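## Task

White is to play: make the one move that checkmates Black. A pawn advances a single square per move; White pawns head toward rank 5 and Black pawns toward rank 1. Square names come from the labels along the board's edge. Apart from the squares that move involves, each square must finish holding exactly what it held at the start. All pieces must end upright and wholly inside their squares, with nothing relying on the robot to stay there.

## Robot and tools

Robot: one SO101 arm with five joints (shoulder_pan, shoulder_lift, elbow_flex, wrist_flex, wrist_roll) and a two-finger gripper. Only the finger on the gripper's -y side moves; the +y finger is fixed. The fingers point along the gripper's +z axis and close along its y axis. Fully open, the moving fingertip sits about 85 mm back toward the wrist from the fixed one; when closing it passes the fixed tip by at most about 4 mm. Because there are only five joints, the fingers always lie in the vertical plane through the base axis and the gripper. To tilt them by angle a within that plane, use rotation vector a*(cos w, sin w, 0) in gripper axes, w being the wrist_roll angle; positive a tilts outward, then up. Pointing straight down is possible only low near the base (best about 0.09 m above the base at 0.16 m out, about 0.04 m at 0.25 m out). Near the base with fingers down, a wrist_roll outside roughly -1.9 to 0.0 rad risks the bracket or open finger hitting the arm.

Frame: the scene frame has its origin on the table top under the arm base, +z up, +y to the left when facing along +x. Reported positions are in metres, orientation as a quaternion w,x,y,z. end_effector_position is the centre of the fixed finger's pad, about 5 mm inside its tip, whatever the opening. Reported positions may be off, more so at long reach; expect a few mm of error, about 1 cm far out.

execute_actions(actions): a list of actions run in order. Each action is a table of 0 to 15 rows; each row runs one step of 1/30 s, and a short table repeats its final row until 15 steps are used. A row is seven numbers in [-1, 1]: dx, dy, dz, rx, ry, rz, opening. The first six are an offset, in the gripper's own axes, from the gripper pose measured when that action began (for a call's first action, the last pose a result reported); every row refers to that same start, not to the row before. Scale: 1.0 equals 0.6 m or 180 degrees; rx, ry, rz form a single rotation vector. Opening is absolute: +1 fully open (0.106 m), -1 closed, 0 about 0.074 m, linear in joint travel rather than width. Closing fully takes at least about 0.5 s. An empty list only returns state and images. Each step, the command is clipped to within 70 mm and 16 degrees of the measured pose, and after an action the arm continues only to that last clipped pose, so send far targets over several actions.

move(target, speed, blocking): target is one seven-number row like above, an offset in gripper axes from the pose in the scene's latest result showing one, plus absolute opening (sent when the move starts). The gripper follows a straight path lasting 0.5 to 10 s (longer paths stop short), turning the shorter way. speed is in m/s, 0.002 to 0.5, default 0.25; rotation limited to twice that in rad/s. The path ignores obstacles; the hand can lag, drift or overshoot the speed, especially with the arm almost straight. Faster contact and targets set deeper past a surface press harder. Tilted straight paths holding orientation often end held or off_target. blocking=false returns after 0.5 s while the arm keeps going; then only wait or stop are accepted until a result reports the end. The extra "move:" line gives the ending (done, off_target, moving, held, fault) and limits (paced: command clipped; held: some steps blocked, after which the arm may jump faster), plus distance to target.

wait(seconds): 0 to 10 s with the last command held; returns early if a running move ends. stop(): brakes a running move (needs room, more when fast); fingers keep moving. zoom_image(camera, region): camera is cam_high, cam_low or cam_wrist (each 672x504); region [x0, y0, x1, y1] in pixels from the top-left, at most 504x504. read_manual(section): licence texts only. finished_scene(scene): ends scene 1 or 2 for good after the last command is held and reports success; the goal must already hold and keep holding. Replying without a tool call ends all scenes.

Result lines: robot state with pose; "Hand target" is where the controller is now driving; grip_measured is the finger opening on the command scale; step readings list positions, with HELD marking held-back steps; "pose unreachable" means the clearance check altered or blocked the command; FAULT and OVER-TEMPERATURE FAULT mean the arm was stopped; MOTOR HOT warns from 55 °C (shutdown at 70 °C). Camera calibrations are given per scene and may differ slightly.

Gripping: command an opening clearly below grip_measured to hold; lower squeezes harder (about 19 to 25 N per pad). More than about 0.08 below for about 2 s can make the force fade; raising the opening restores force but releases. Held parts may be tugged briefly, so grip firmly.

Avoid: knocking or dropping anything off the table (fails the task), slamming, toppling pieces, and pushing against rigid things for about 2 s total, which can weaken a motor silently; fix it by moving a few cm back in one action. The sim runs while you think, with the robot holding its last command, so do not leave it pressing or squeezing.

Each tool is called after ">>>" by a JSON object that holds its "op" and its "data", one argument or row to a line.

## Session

>>> {"op": "execute_actions", "data": {
  "actions": []
}}

Scene clock: 0.00 s.
end_effector_position=(+0.3296, -0.0206, +0.1028) grip_measured=+1.00 end_effector_quat_wxyz=(+0.362, -0.271, +0.881, -0.144)
Joint positions: [ 0.08   0.234 -0.168  0.706 -0.845  0.106]
Hand target: +0.330, -0.021, +0.103; +0.362, -0.271, +0.881, -0.144
camera_calibration (this result's frames):
cam_wrist: T_world_to_cam=[[0.348786, -0.812454, 0.467191, -0.184912], [-0.907106, -0.417965, -0.0496405, 0.308891], [0.2356, -0.406478, -0.882762, 0.078219], [0, 0, 0, 1]] pos_world=[0.326263, 0.0106677, 0.170771]

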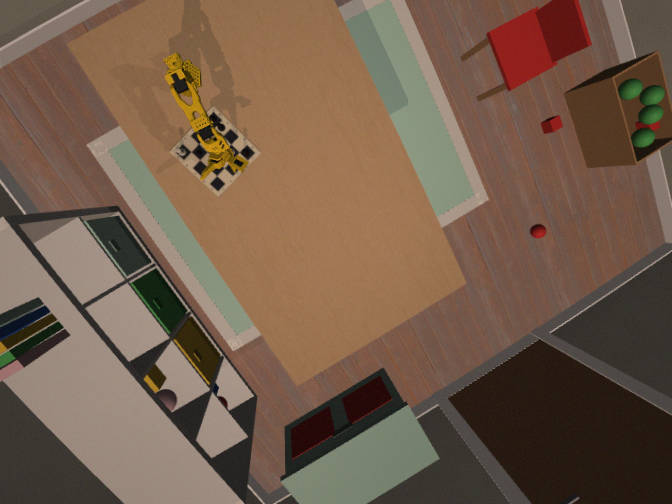

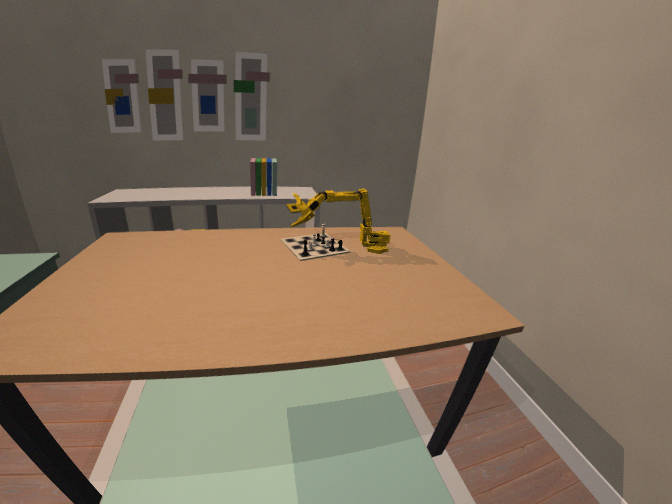

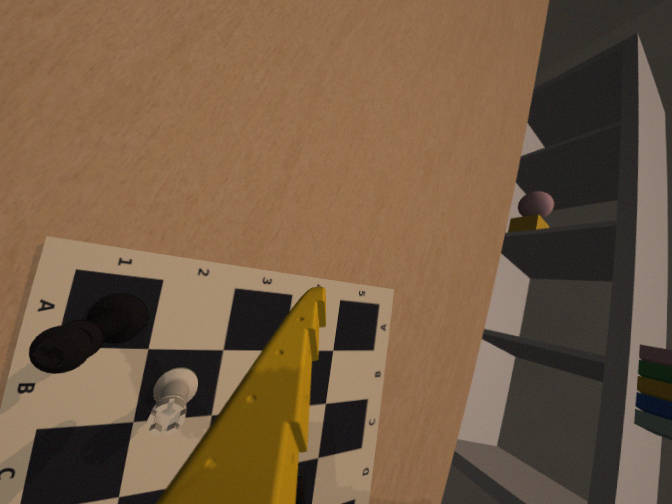

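>>> {"op": "move", "data": {
  "target": [0.063,0.055,-0.2,0,0,0.22,0.3],
  "speed": 0.3
}}

>>> {"op": "zoom_image", "data": {
  "camera": "cam_low",
  "region": [275, 205, 365, 265]
}}

Scene clock: 1.83 s.
end_effector_position=(+0.2117, -0.0093, +0.1548) grip_measured=+0.31 end_effector_quat_wxyz=(+0.397, +0.039, +0.917, -0.015)
Joint positions: [ 0.08  -0.805  0.482  1.077 -1.527  0.09 ]
Hand target: +0.209, -0.009, +0.151; +0.389, +0.043, +0.920, -0.013
Off the commanded pose: 0.005 m, 1 deg.
move: done
camera_calibration (this result's frames):
cam_wrist: T_world_to_cam=[[-0.107557, -0.994098, 0.0141828, 0.00618761], [-0.97744, 0.103125, -0.184324, 0.249905], [0.181773, -0.0336882, -0.982763, 0.186858], [0, 0, 0, 1]] pos_world=[0.210967, -0.0133256, 0.229613]

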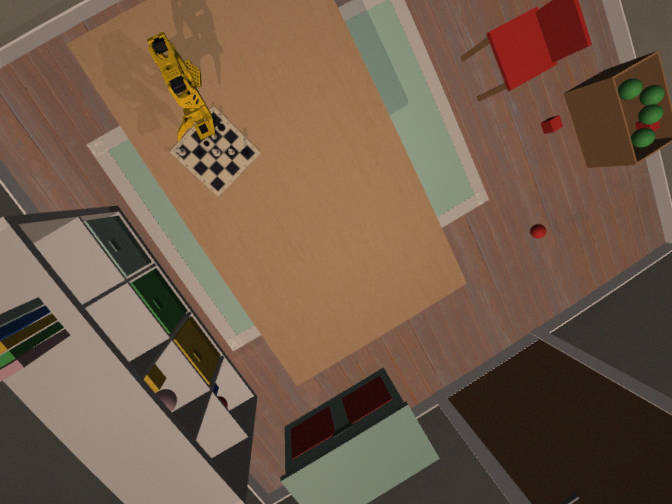

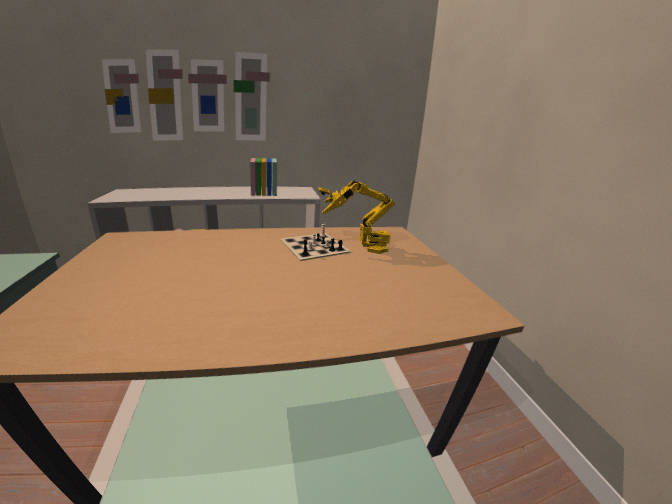

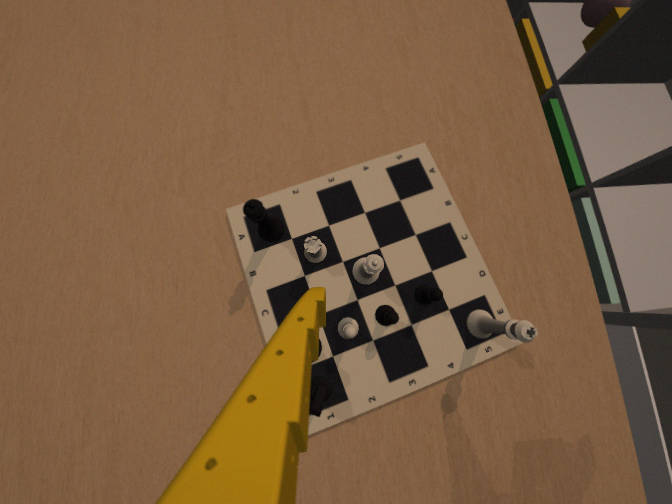

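Region (275, 205, 365, 265) of cam_low's 672x504 image, scaled by 5.600, with more detail than that image has.

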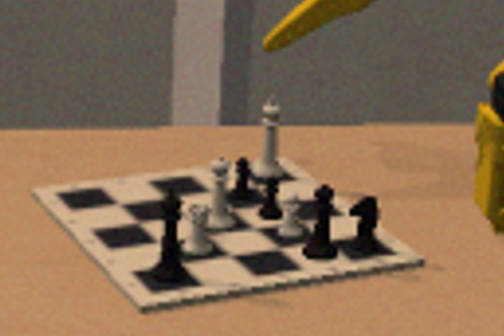

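>>> {"op": "zoom_image", "data": {
  "camera": "cam_wrist",
  "region": [220, 140, 550, 440]
}}

>>> {"op": "zoom_image", "data": {
  "camera": "cam_low",
  "region": [295, 220, 351, 262]
}}

Region (220, 140, 550, 440) of cam_wrist's 672x504 image, scaled by 1.527; it fills the top 458 rows of this view, and the rest is white.

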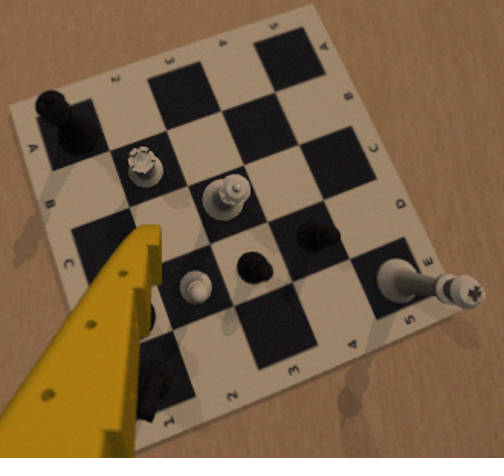

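Region (295, 220, 351, 262) of cam_low's 672x504 image, scaled by 9.000, with more detail than that image has; it fills the top 378 rows of this view, and the rest is white.

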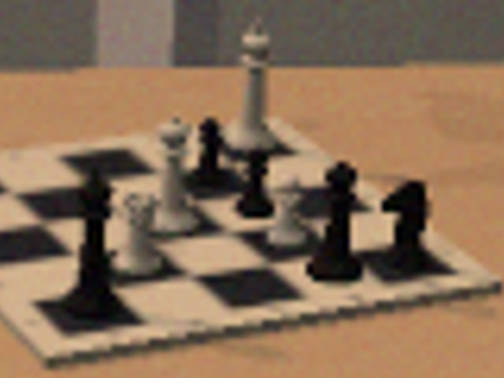

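>>> {"op": "move", "data": {
  "target": [0.057,-0.039,0.112,0.02,0.097,0.025,-0.55],
  "speed": 0.15
}}

Scene clock: 3.73 s.
end_effector_position=(+0.2327, -0.0326, +0.0833) grip_measured=-0.54 end_effector_quat_wxyz=(+0.249, +0.085, +0.965, -0.021)
Joint positions: [ 0.172 -0.309  0.429  0.947 -1.527  0.037]
Hand target: +0.235, -0.035, +0.084; +0.252, +0.089, +0.963, -0.022
Off the commanded pose: 0.003 m, 1 deg.
move: done
camera_calibration (this result's frames):
cam_wrist: T_world_to_cam=[[-0.192881, -0.980977, 0.0219475, 0.00585892], [-0.972909, 0.194105, 0.125587, 0.235709], [-0.127458, 0.00287051, -0.99184, 0.185856], [0, 0, 0, 1]] pos_world=[0.254142, -0.0405383, 0.154608]

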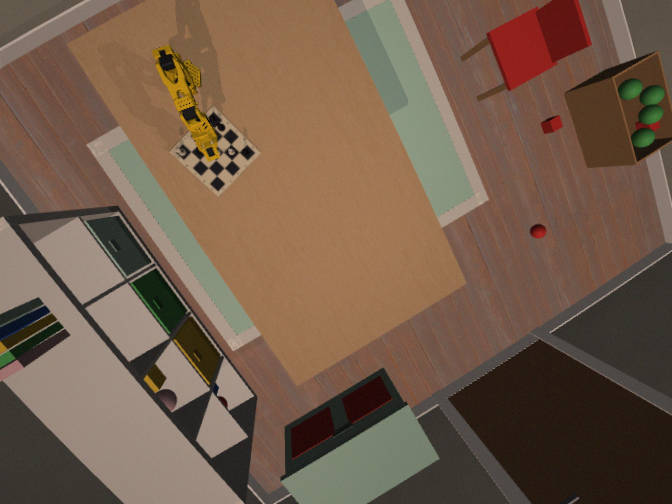

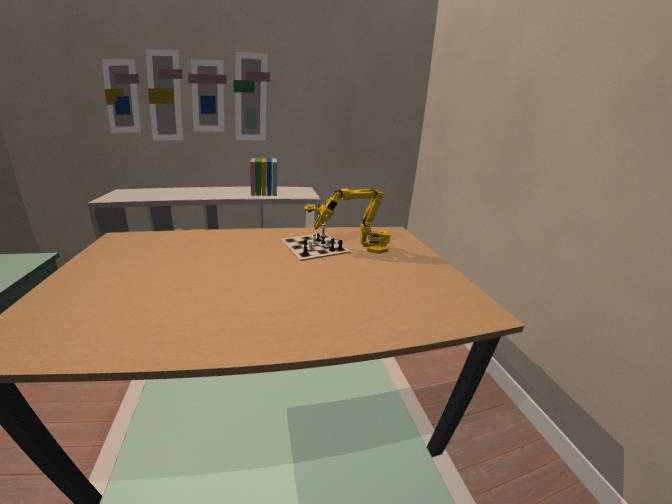

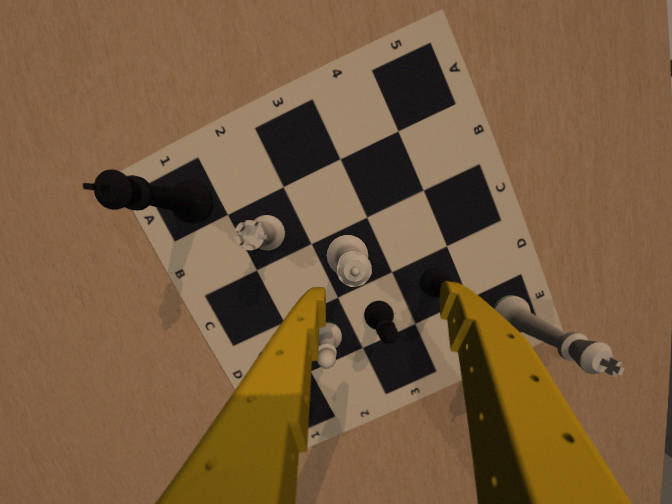

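>>> {"op": "move", "data": {
  "target": [0.042,-0.004,0.08,0,0,0,-0.6],
  "speed": 0.08
}}

>>> {"op": "zoom_image", "data": {
  "camera": "cam_low",
  "region": [275, 205, 365, 265]
}}

Scene clock: 4.93 s.
end_effector_position=(+0.2368, -0.0337, +0.0350) grip_measured=-0.59 end_effector_quat_wxyz=(+0.260, +0.086, +0.962, -0.022)
Joint positions: [ 0.174 -0.179  0.686  0.536 -1.527  0.033]
Hand target: +0.233, -0.035, +0.029; +0.248, +0.086, +0.965, -0.023
Off the commanded pose: 0.007 m, 1 deg.
move: done
camera_calibration (this result's frames):
cam_wrist: T_world_to_cam=[[-0.194878, -0.980593, 0.0214379, 0.00714789], [-0.975197, 0.196051, 0.102736, 0.24737], [-0.104945, -0.000885334, -0.994478, 0.133122], [0, 0, 0, 1]] pos_world=[0.256598, -0.0413701, 0.10682]

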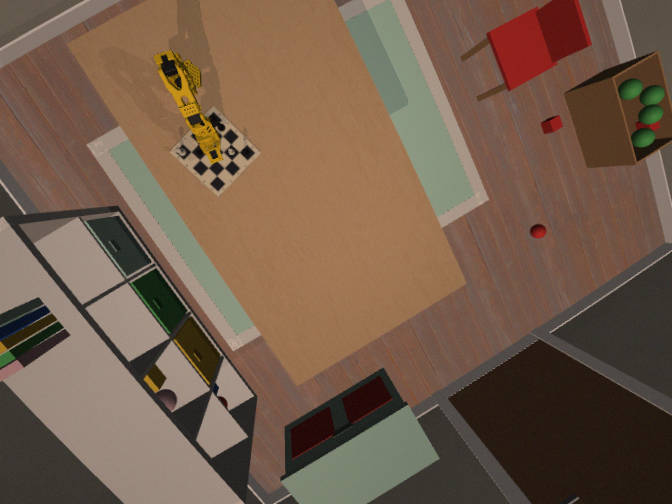

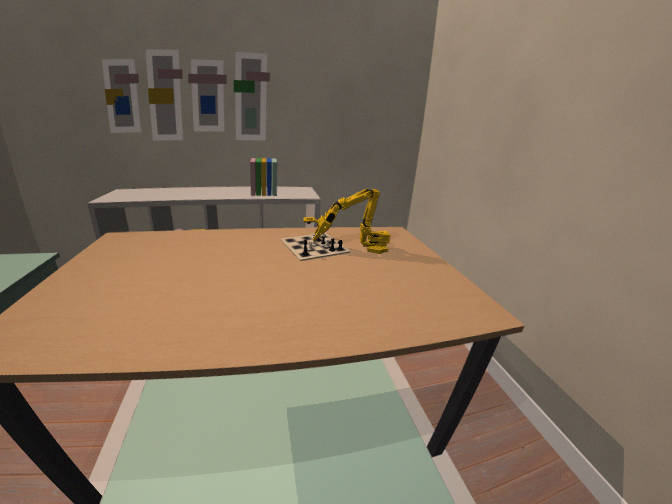

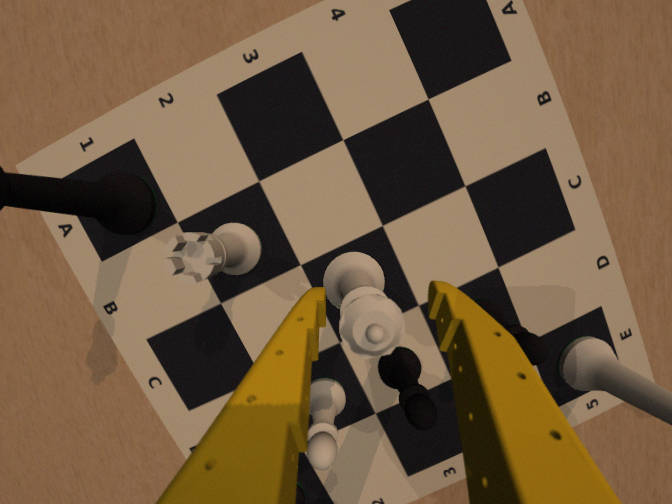

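Region (275, 205, 365, 265) of cam_low's 672x504 image, scaled by 5.600, with more detail than that image has.

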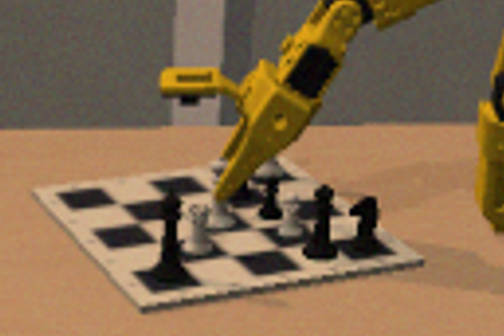

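>>> {"op": "execute_actions", "data": {
  "actions": [
    [[0.012,-0.004,0.008,0.002,0.007,0.003,-0.65],[0.013,-0.008,0.009,0.003,0.007,0.005,-0.68],[0.014,-0.012,0.01,0.005,0.007,0.008,-0.7],[0.014,-0.014,0.01,0.006,0.007,0.01,-0.74]],
    [[0.003,0,0.003,0,0,0,-0.78],[0.003,0,0.003,0,0,0,-0.81],[0.003,0,0.003,0,0,0,-0.83],[0.003,0,0.003,0,0,0,-0.85],[0.003,0,0.003,0,0,0,-0.87],[0.003,0,0.003,0,0,0,-0.89],[0.003,0,0.003,0,0,0,-0.91],[0.003,0,0.003,0,0,0,-0.93],[0.003,0,0.003,0,0,0,-0.95]]
  ]
}}

Scene clock: 6.13 s.
end_effector_position=(+0.2364, -0.0404, +0.0330) grip_measured=-0.90 end_effector_quat_wxyz=(+0.266, +0.099, +0.958, -0.026)
Joint positions: [ 0.201 -0.176  0.709  0.496 -1.527  0.01 ]
Hand target: +0.234, -0.040, +0.030; +0.261, +0.099, +0.960, -0.026
Off the commanded pose: 0.004 m, 1 deg.
Step readings (end_effector_position; steps 1 to 15: 1st action; 16 to 30: 2nd action):
0: (+0.2368, -0.0337, +0.0350)
1: (+0.2368, -0.0337, +0.0350)
2: (+0.2363, -0.0340, +0.0342)
4: (+0.2350, -0.0360, +0.0325)
8: (+0.2348, -0.0397, +0.0320)
15: (+0.2351, -0.0401, +0.0322)
16: (+0.2351, -0.0401, +0.0322)
17: (+0.2355, -0.0402, +0.0325)
19: (+0.2362, -0.0403, +0.0328)
23: (+0.2364, -0.0404, +0.0330)
30: end_effector_position above
camera_calibration (this result's frames):
cam_wrist: T_world_to_cam=[[-0.222163, -0.974781, 0.0211267, 0.00728595], [-0.97071, 0.223165, 0.0889976, 0.248975], [-0.0914679, -0.000735842, -0.995808, 0.127933], [0, 0, 0, 1]] pos_world=[0.255003, -0.0483661, 0.105085]

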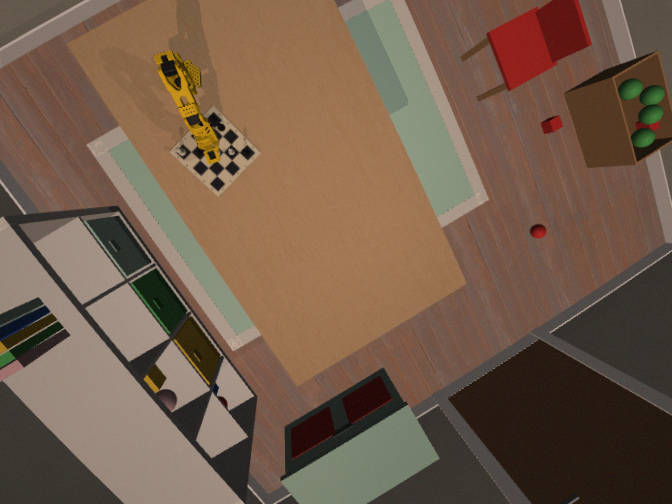

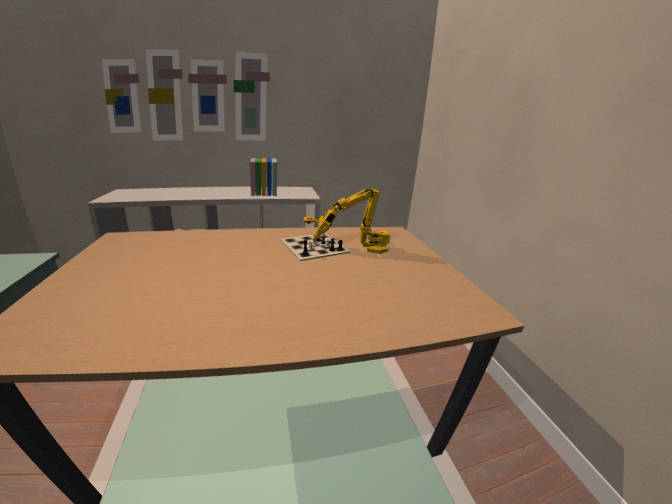

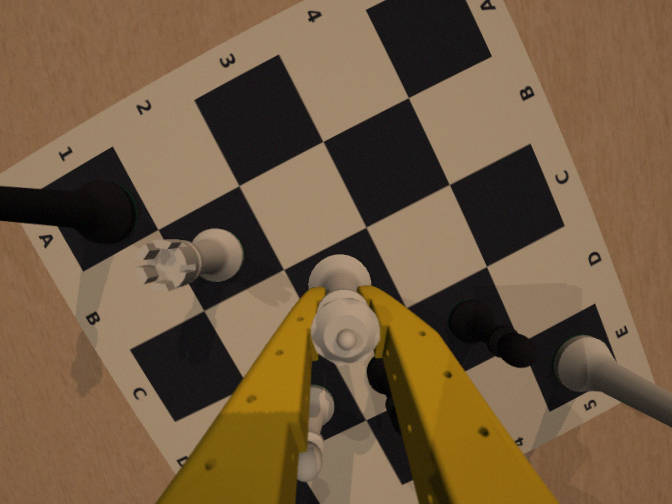

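>>> {"op": "move", "data": {
  "target": [-0.018,0,-0.03,0,0,0,-0.97],
  "speed": 0.06
}}

>>> {"op": "move", "data": {
  "target": [-0.105,0.049,0.056,-0.0147,-0.006,-0.0255,-0.97],
  "speed": 0.1
}}

Scene clock: 7.07 s.
end_effector_position=(+0.2339, -0.0399, +0.0486) grip_measured=-0.90 end_effector_quat_wxyz=(+0.257, +0.099, +0.961, -0.025)
Joint positions: [ 0.201 -0.24   0.636  0.654 -1.527  0.01 ]
Hand target: +0.236, -0.040, +0.054; +0.267, +0.099, +0.958, -0.026
Off the commanded pose: 0.006 m, 1 deg.
move: done
camera_calibration (this result's frames):
cam_wrist: T_world_to_cam=[[-0.221746, -0.974866, 0.0215749, 0.00677595], [-0.968777, 0.22277, 0.108835, 0.24363], [-0.110906, 0.00323251, -0.993826, 0.147856], [0, 0, 0, 1]] pos_world=[0.253924, -0.0481457, 0.120281]

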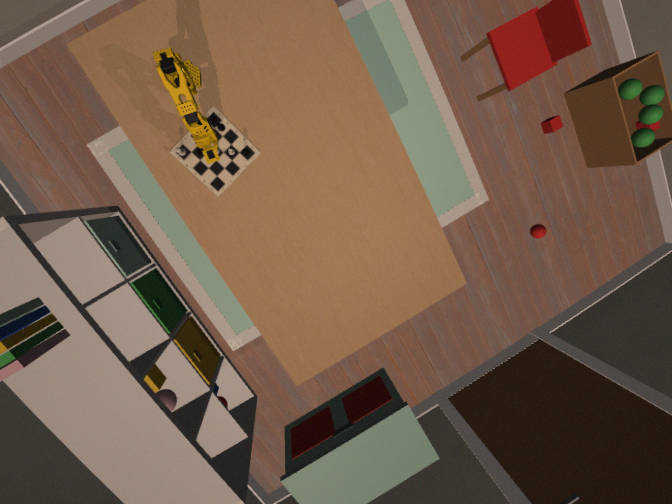

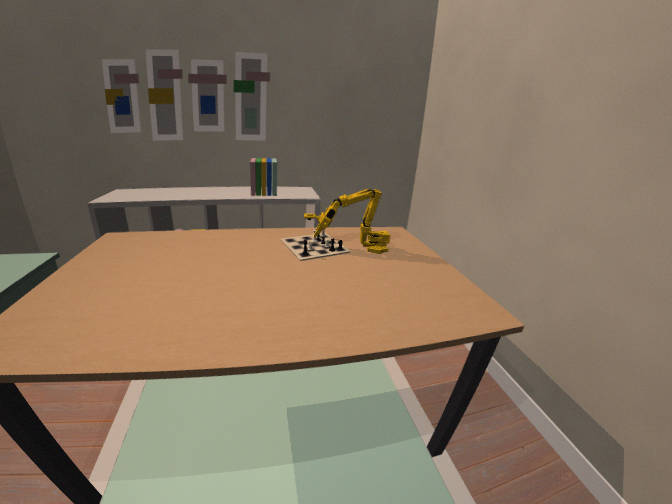

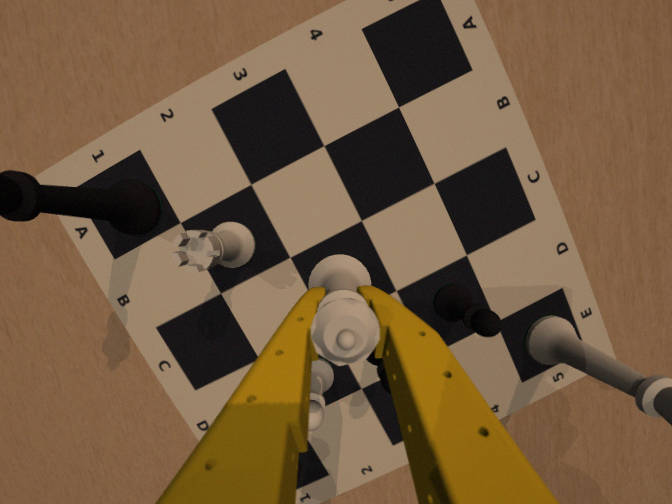

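Scene clock: 8.30 s.
end_effector_position=(+0.3093, -0.0271, +0.0531) grip_measured=-0.90 end_effector_quat_wxyz=(+0.273, +0.056, +0.960, -0.015)
Joint positions: [ 0.112  0.333 -0.098  0.781 -1.527  0.01 ]
Hand target: +0.310, -0.025, +0.050; +0.267, +0.054, +0.962, -0.013
Off the commanded pose: 0.003 m, 1 deg.
move: done
camera_calibration (this result's frames):
cam_wrist: T_world_to_cam=[[-0.134928, -0.990636, 0.0208466, 0.00855891], [-0.98771, 0.136145, 0.0767718, 0.318532], [-0.0788911, -0.0102318, -0.996831, 0.150587], [0, 0, 0, 1]] pos_world=[0.327652, -0.033347, 0.125477]

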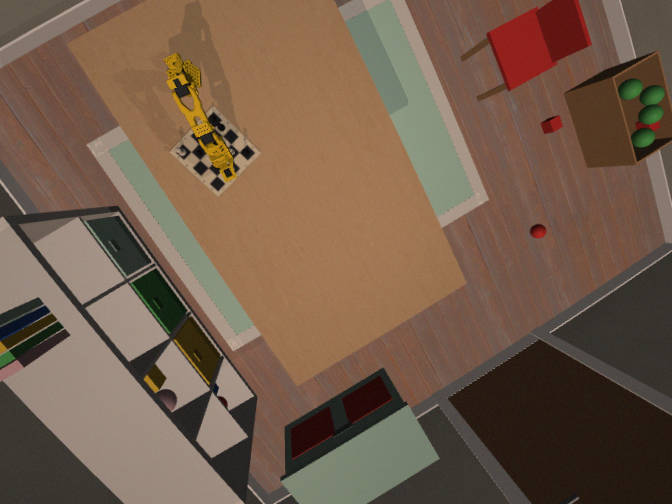

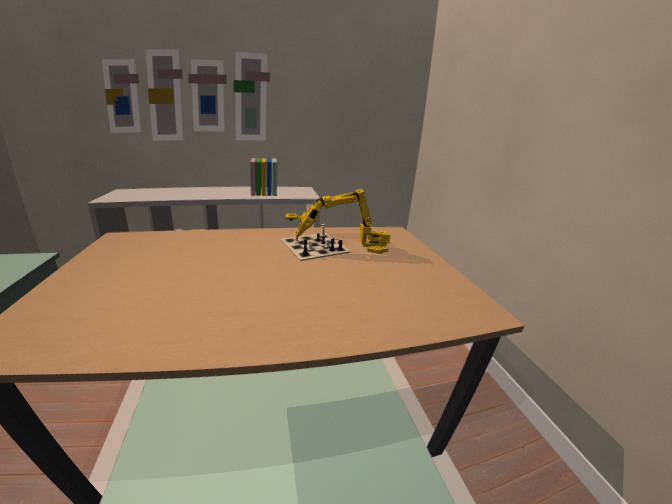

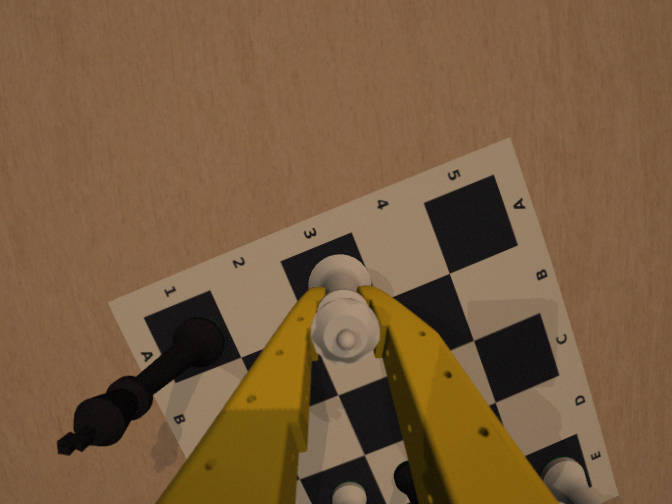

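>>> {"op": "move", "data": {
  "target": [0.028,0.011,0.026,-0.003,0.01,-0.005,-0.97],
  "speed": 0.04
}}

>>> {"op": "zoom_image", "data": {
  "camera": "cam_low",
  "region": [275, 215, 335, 260]
}}

Scene clock: 9.27 s.
end_effector_position=(+0.3066, -0.0230, +0.0391) grip_measured=-0.90 end_effector_quat_wxyz=(+0.270, +0.050, +0.961, -0.013)
Joint positions: [ 0.1    0.344 -0.01   0.689 -1.527  0.01 ]
Hand target: +0.304, -0.020, +0.031; +0.258, +0.048, +0.965, -0.011
Off the commanded pose: 0.009 m, 1 deg.
move: done
camera_calibration (this result's frames):
cam_wrist: T_world_to_cam=[[-0.122633, -0.99223, 0.020987, 0.00873729], [-0.988819, 0.123965, 0.0828863, 0.3162], [-0.0848439, -0.0105878, -0.996338, 0.138209], [0, 0, 0, 1]] pos_world=[0.325463, -0.0290651, 0.111311]

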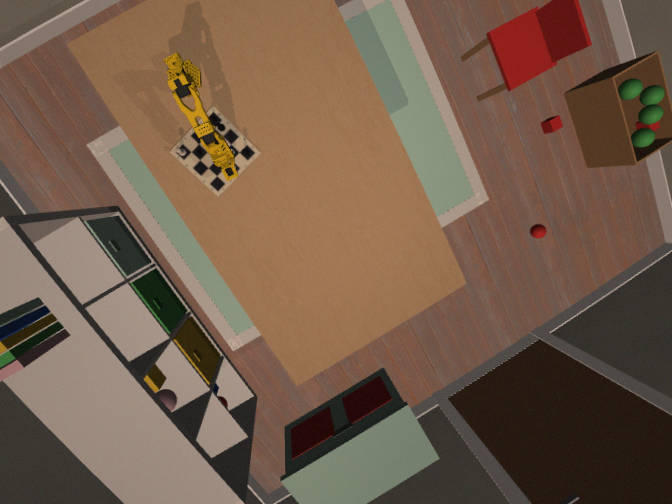

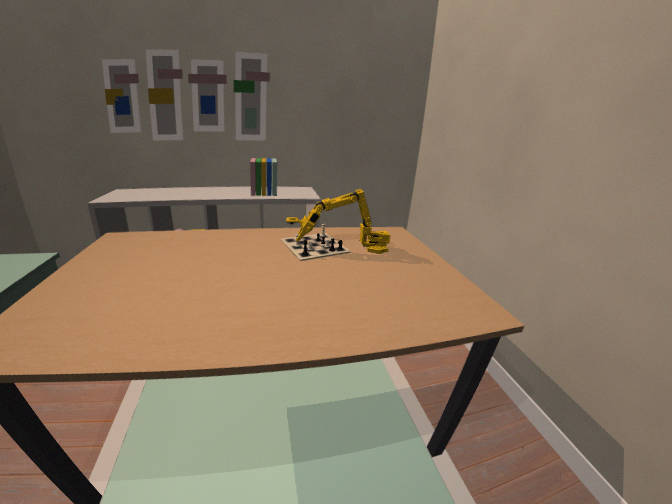

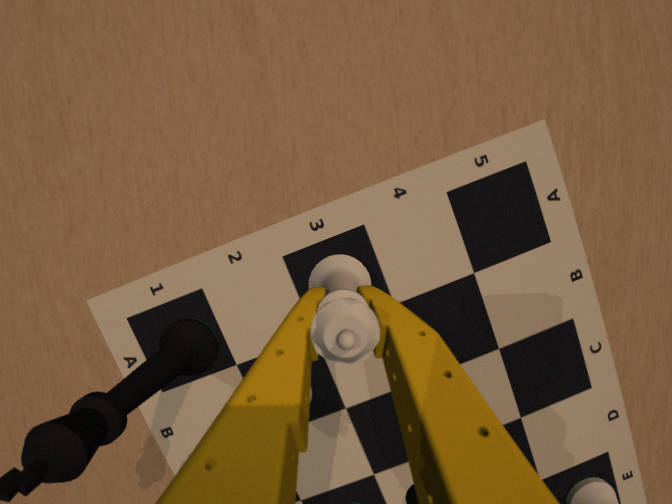

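Region (275, 215, 335, 260) of cam_low's 672x504 image, scaled by 8.400, with more detail than that image has; it fills the top 378 rows of this view, and the rest is white.

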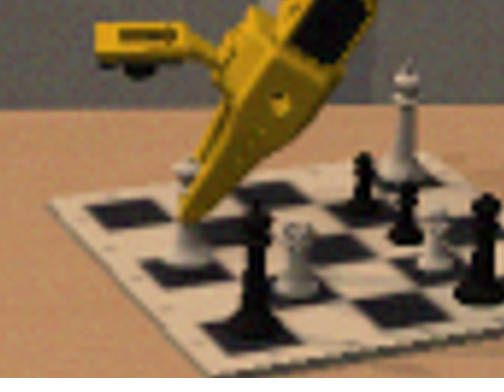

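Centered; about 5 mm more down.

>>> {"op": "move", "data": {
  "target": [0.016,0,0.017,0,0.008,0,-0.97],
  "speed": 0.03
}}

Scene clock: 10.03 s.
end_effector_position=(+0.3067, -0.0231, +0.0334) grip_measured=-0.90 end_effector_quat_wxyz=(+0.270, +0.050, +0.961, -0.013)
Joint positions: [ 0.1    0.361  0.008  0.654 -1.527  0.01 ]
Hand target: +0.303, -0.023, +0.025; +0.257, +0.050, +0.965, -0.012
Off the commanded pose: 0.009 m, 1 deg.
move: done
camera_calibration (this result's frames):
cam_wrist: T_world_to_cam=[[-0.122633, -0.99223, 0.020987, 0.00885893], [-0.988819, 0.123965, 0.0828863, 0.316819], [-0.0848439, -0.0105878, -0.996338, 0.132612], [0, 0, 0, 1]] pos_world=[0.325614, -0.0290803, 0.10568]

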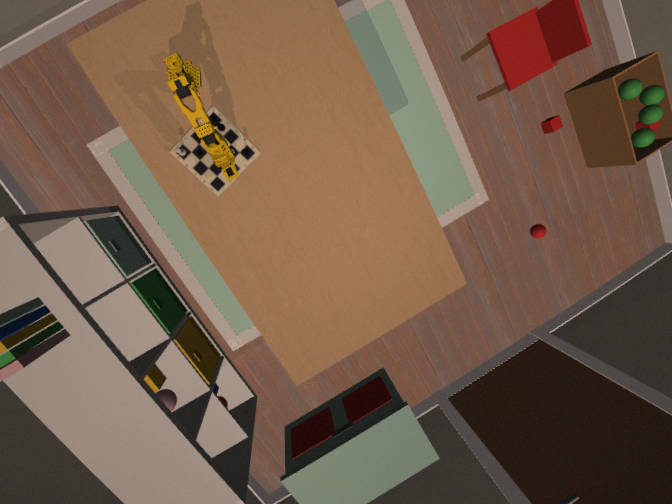

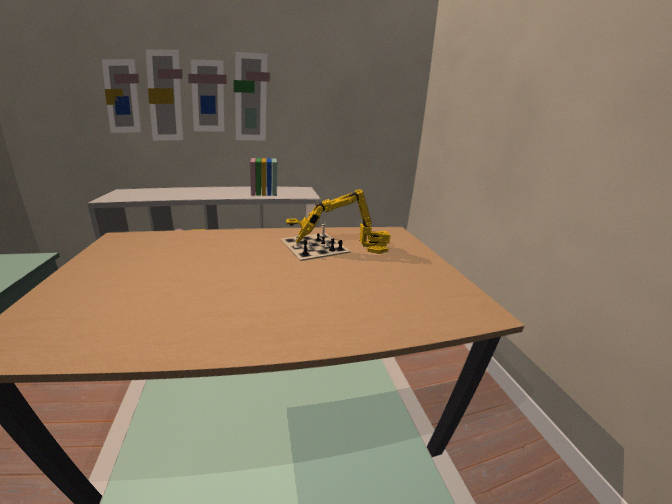

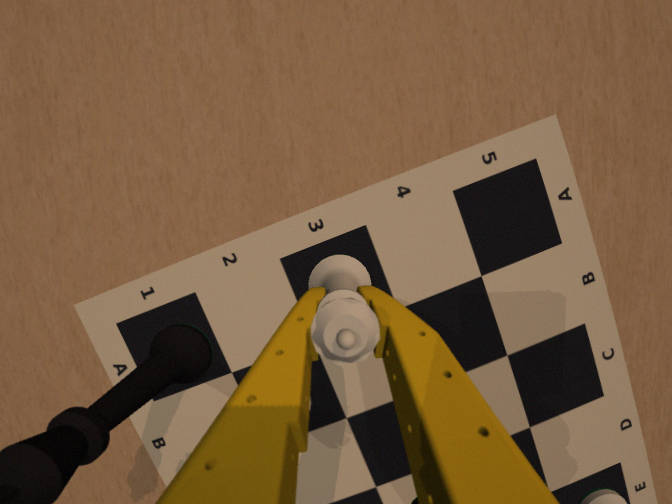

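>>> {"op": "execute_actions", "data": {
  "actions": [
    [[0.008,0,0.006,0,0.005,0,-0.88],[0.008,0,0.006,0,0.005,0,-0.84],[0.008,0,0.006,0,0.005,0,-0.8],[0.008,0,0.006,0,0.005,0,-0.7],[0.008,0,0.006,0,0.005,0,-0.55],[0.008,0,0.006,0,0.005,0,-0.55],[0.008,0.004,0.006,-0.001,0.005,-0.002,-0.55],[0.008,0.008,0.006,-0.002,0.005,-0.004,-0.55],[0.008,0.012,0.006,-0.004,0.005,-0.006,-0.55],[0.008,0.016,0.006,-0.005,0.005,-0.008,-0.55]]
  ]
}}

>>> {"op": "move", "data": {
  "target": [-0.015,0.003,-0.09,0,0,0,-0.55],
  "speed": 0.1
}}

>>> {"op": "zoom_image", "data": {
  "camera": "cam_low",
  "region": [275, 205, 365, 265]
}}

Scene clock: 10.70 s.
end_effector_position=(+0.3076, -0.0160, +0.0337) grip_measured=-0.57 end_effector_quat_wxyz=(+0.272, +0.039, +0.962, -0.010)
Joint positions: [ 0.077  0.361  0.008  0.651 -1.527  0.035]
Hand target: +0.305, -0.013, +0.028; +0.263, +0.036, +0.964, -0.008
Off the commanded pose: 0.007 m, 1 deg.
Step readings (end_effector_position):
0: (+0.3069, -0.0231, +0.0336)
1: (+0.3069, -0.0231, +0.0336)
2: (+0.3069, -0.0231, +0.0336)
4: (+0.3069, -0.0231, +0.0336)
8: (+0.3071, -0.0231, +0.0337)
15: end_effector_position above
camera_calibration (this result's frames):
cam_wrist: T_world_to_cam=[[-0.0998362, -0.994784, 0.0209169, 0.0088853], [-0.991658, 0.101201, 0.0798294, 0.317396], [-0.0815298, -0.0127726, -0.996589, 0.13197], [0, 0, 0, 1]] pos_world=[0.326395, -0.0215963, 0.105996]

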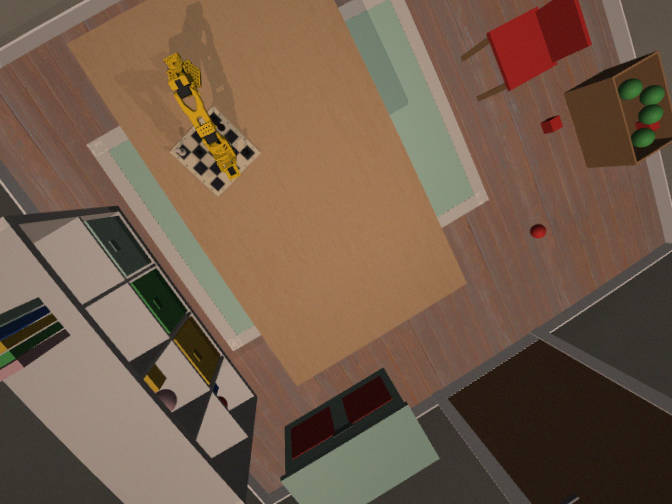

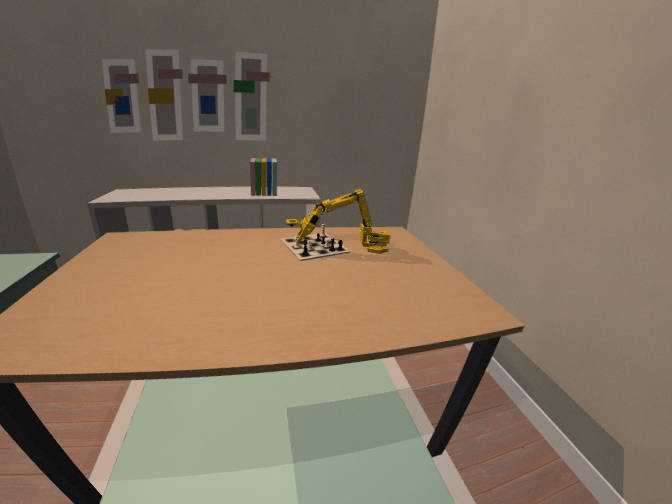

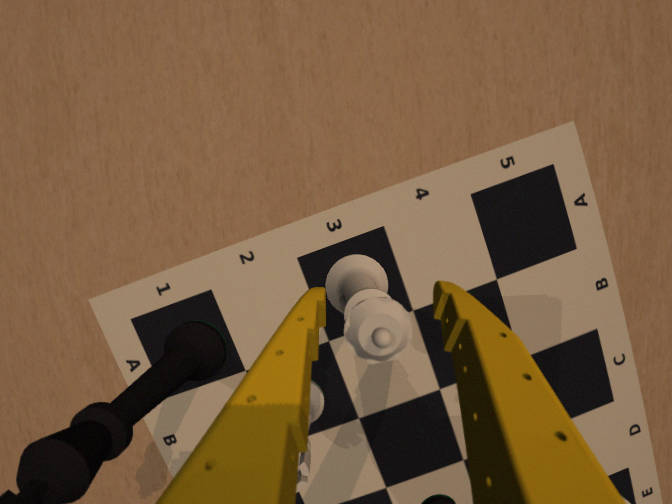

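Scene clock: 11.60 s.
end_effector_position=(+0.2861, -0.0144, +0.0784) grip_measured=-0.56 end_effector_quat_wxyz=(+0.262, +0.039, +0.964, -0.010)
Joint positions: [ 0.077  0.111  0.008  0.921 -1.527  0.035]
Hand target: +0.287, -0.013, +0.084; +0.271, +0.039, +0.962, -0.008
Off the commanded pose: 0.006 m, 1 deg.
move: done
camera_calibration (this result's frames):
cam_wrist: T_world_to_cam=[[-0.0994158, -0.994816, 0.0213691, 0.00730211], [-0.989873, 0.101063, 0.0996843, 0.290305], [-0.101327, -0.0112425, -0.99479, 0.180299], [0, 0, 0, 1]] pos_world=[0.306361, -0.0200479, 0.150265]

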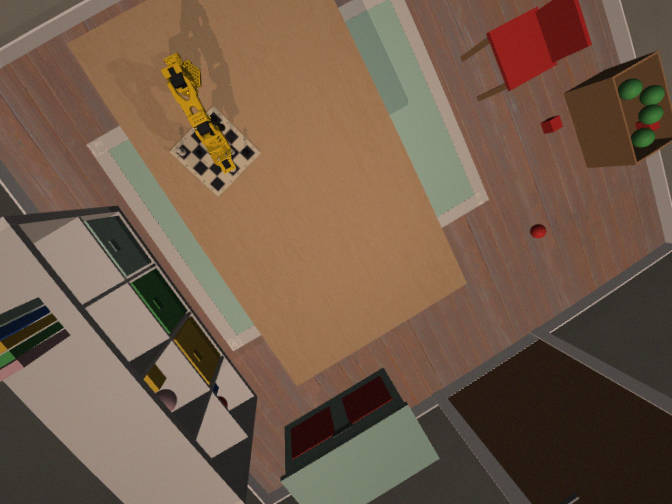

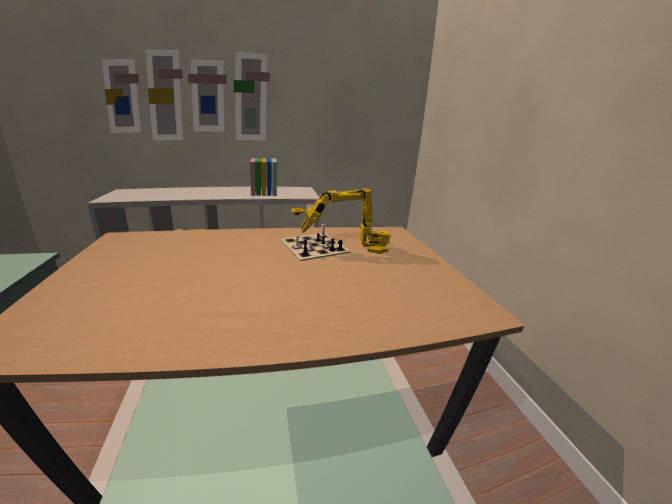

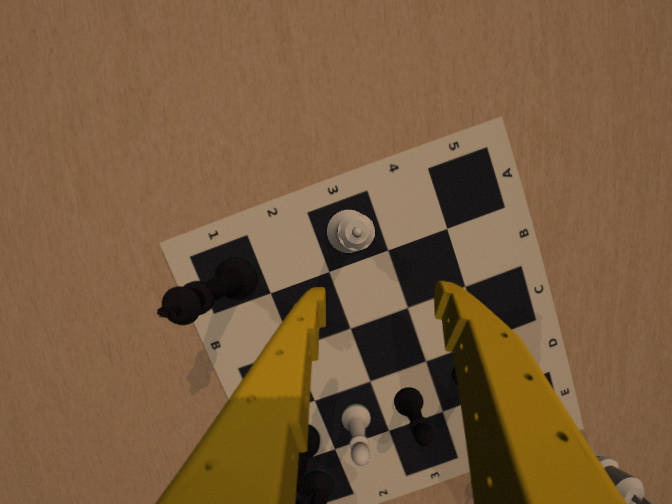

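Region (275, 205, 365, 265) of cam_low's 672x504 image, scaled by 5.600, with more detail than that image has.

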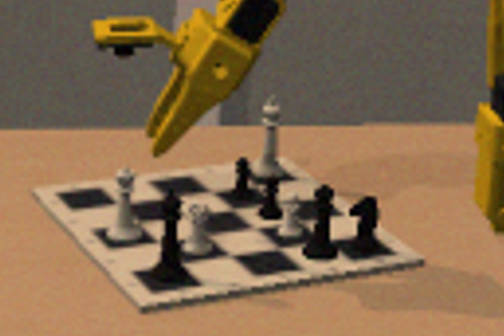

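>>> {"op": "finished_scene", "data": {
  "scene": 2
}}

The scene is finished: the task was done.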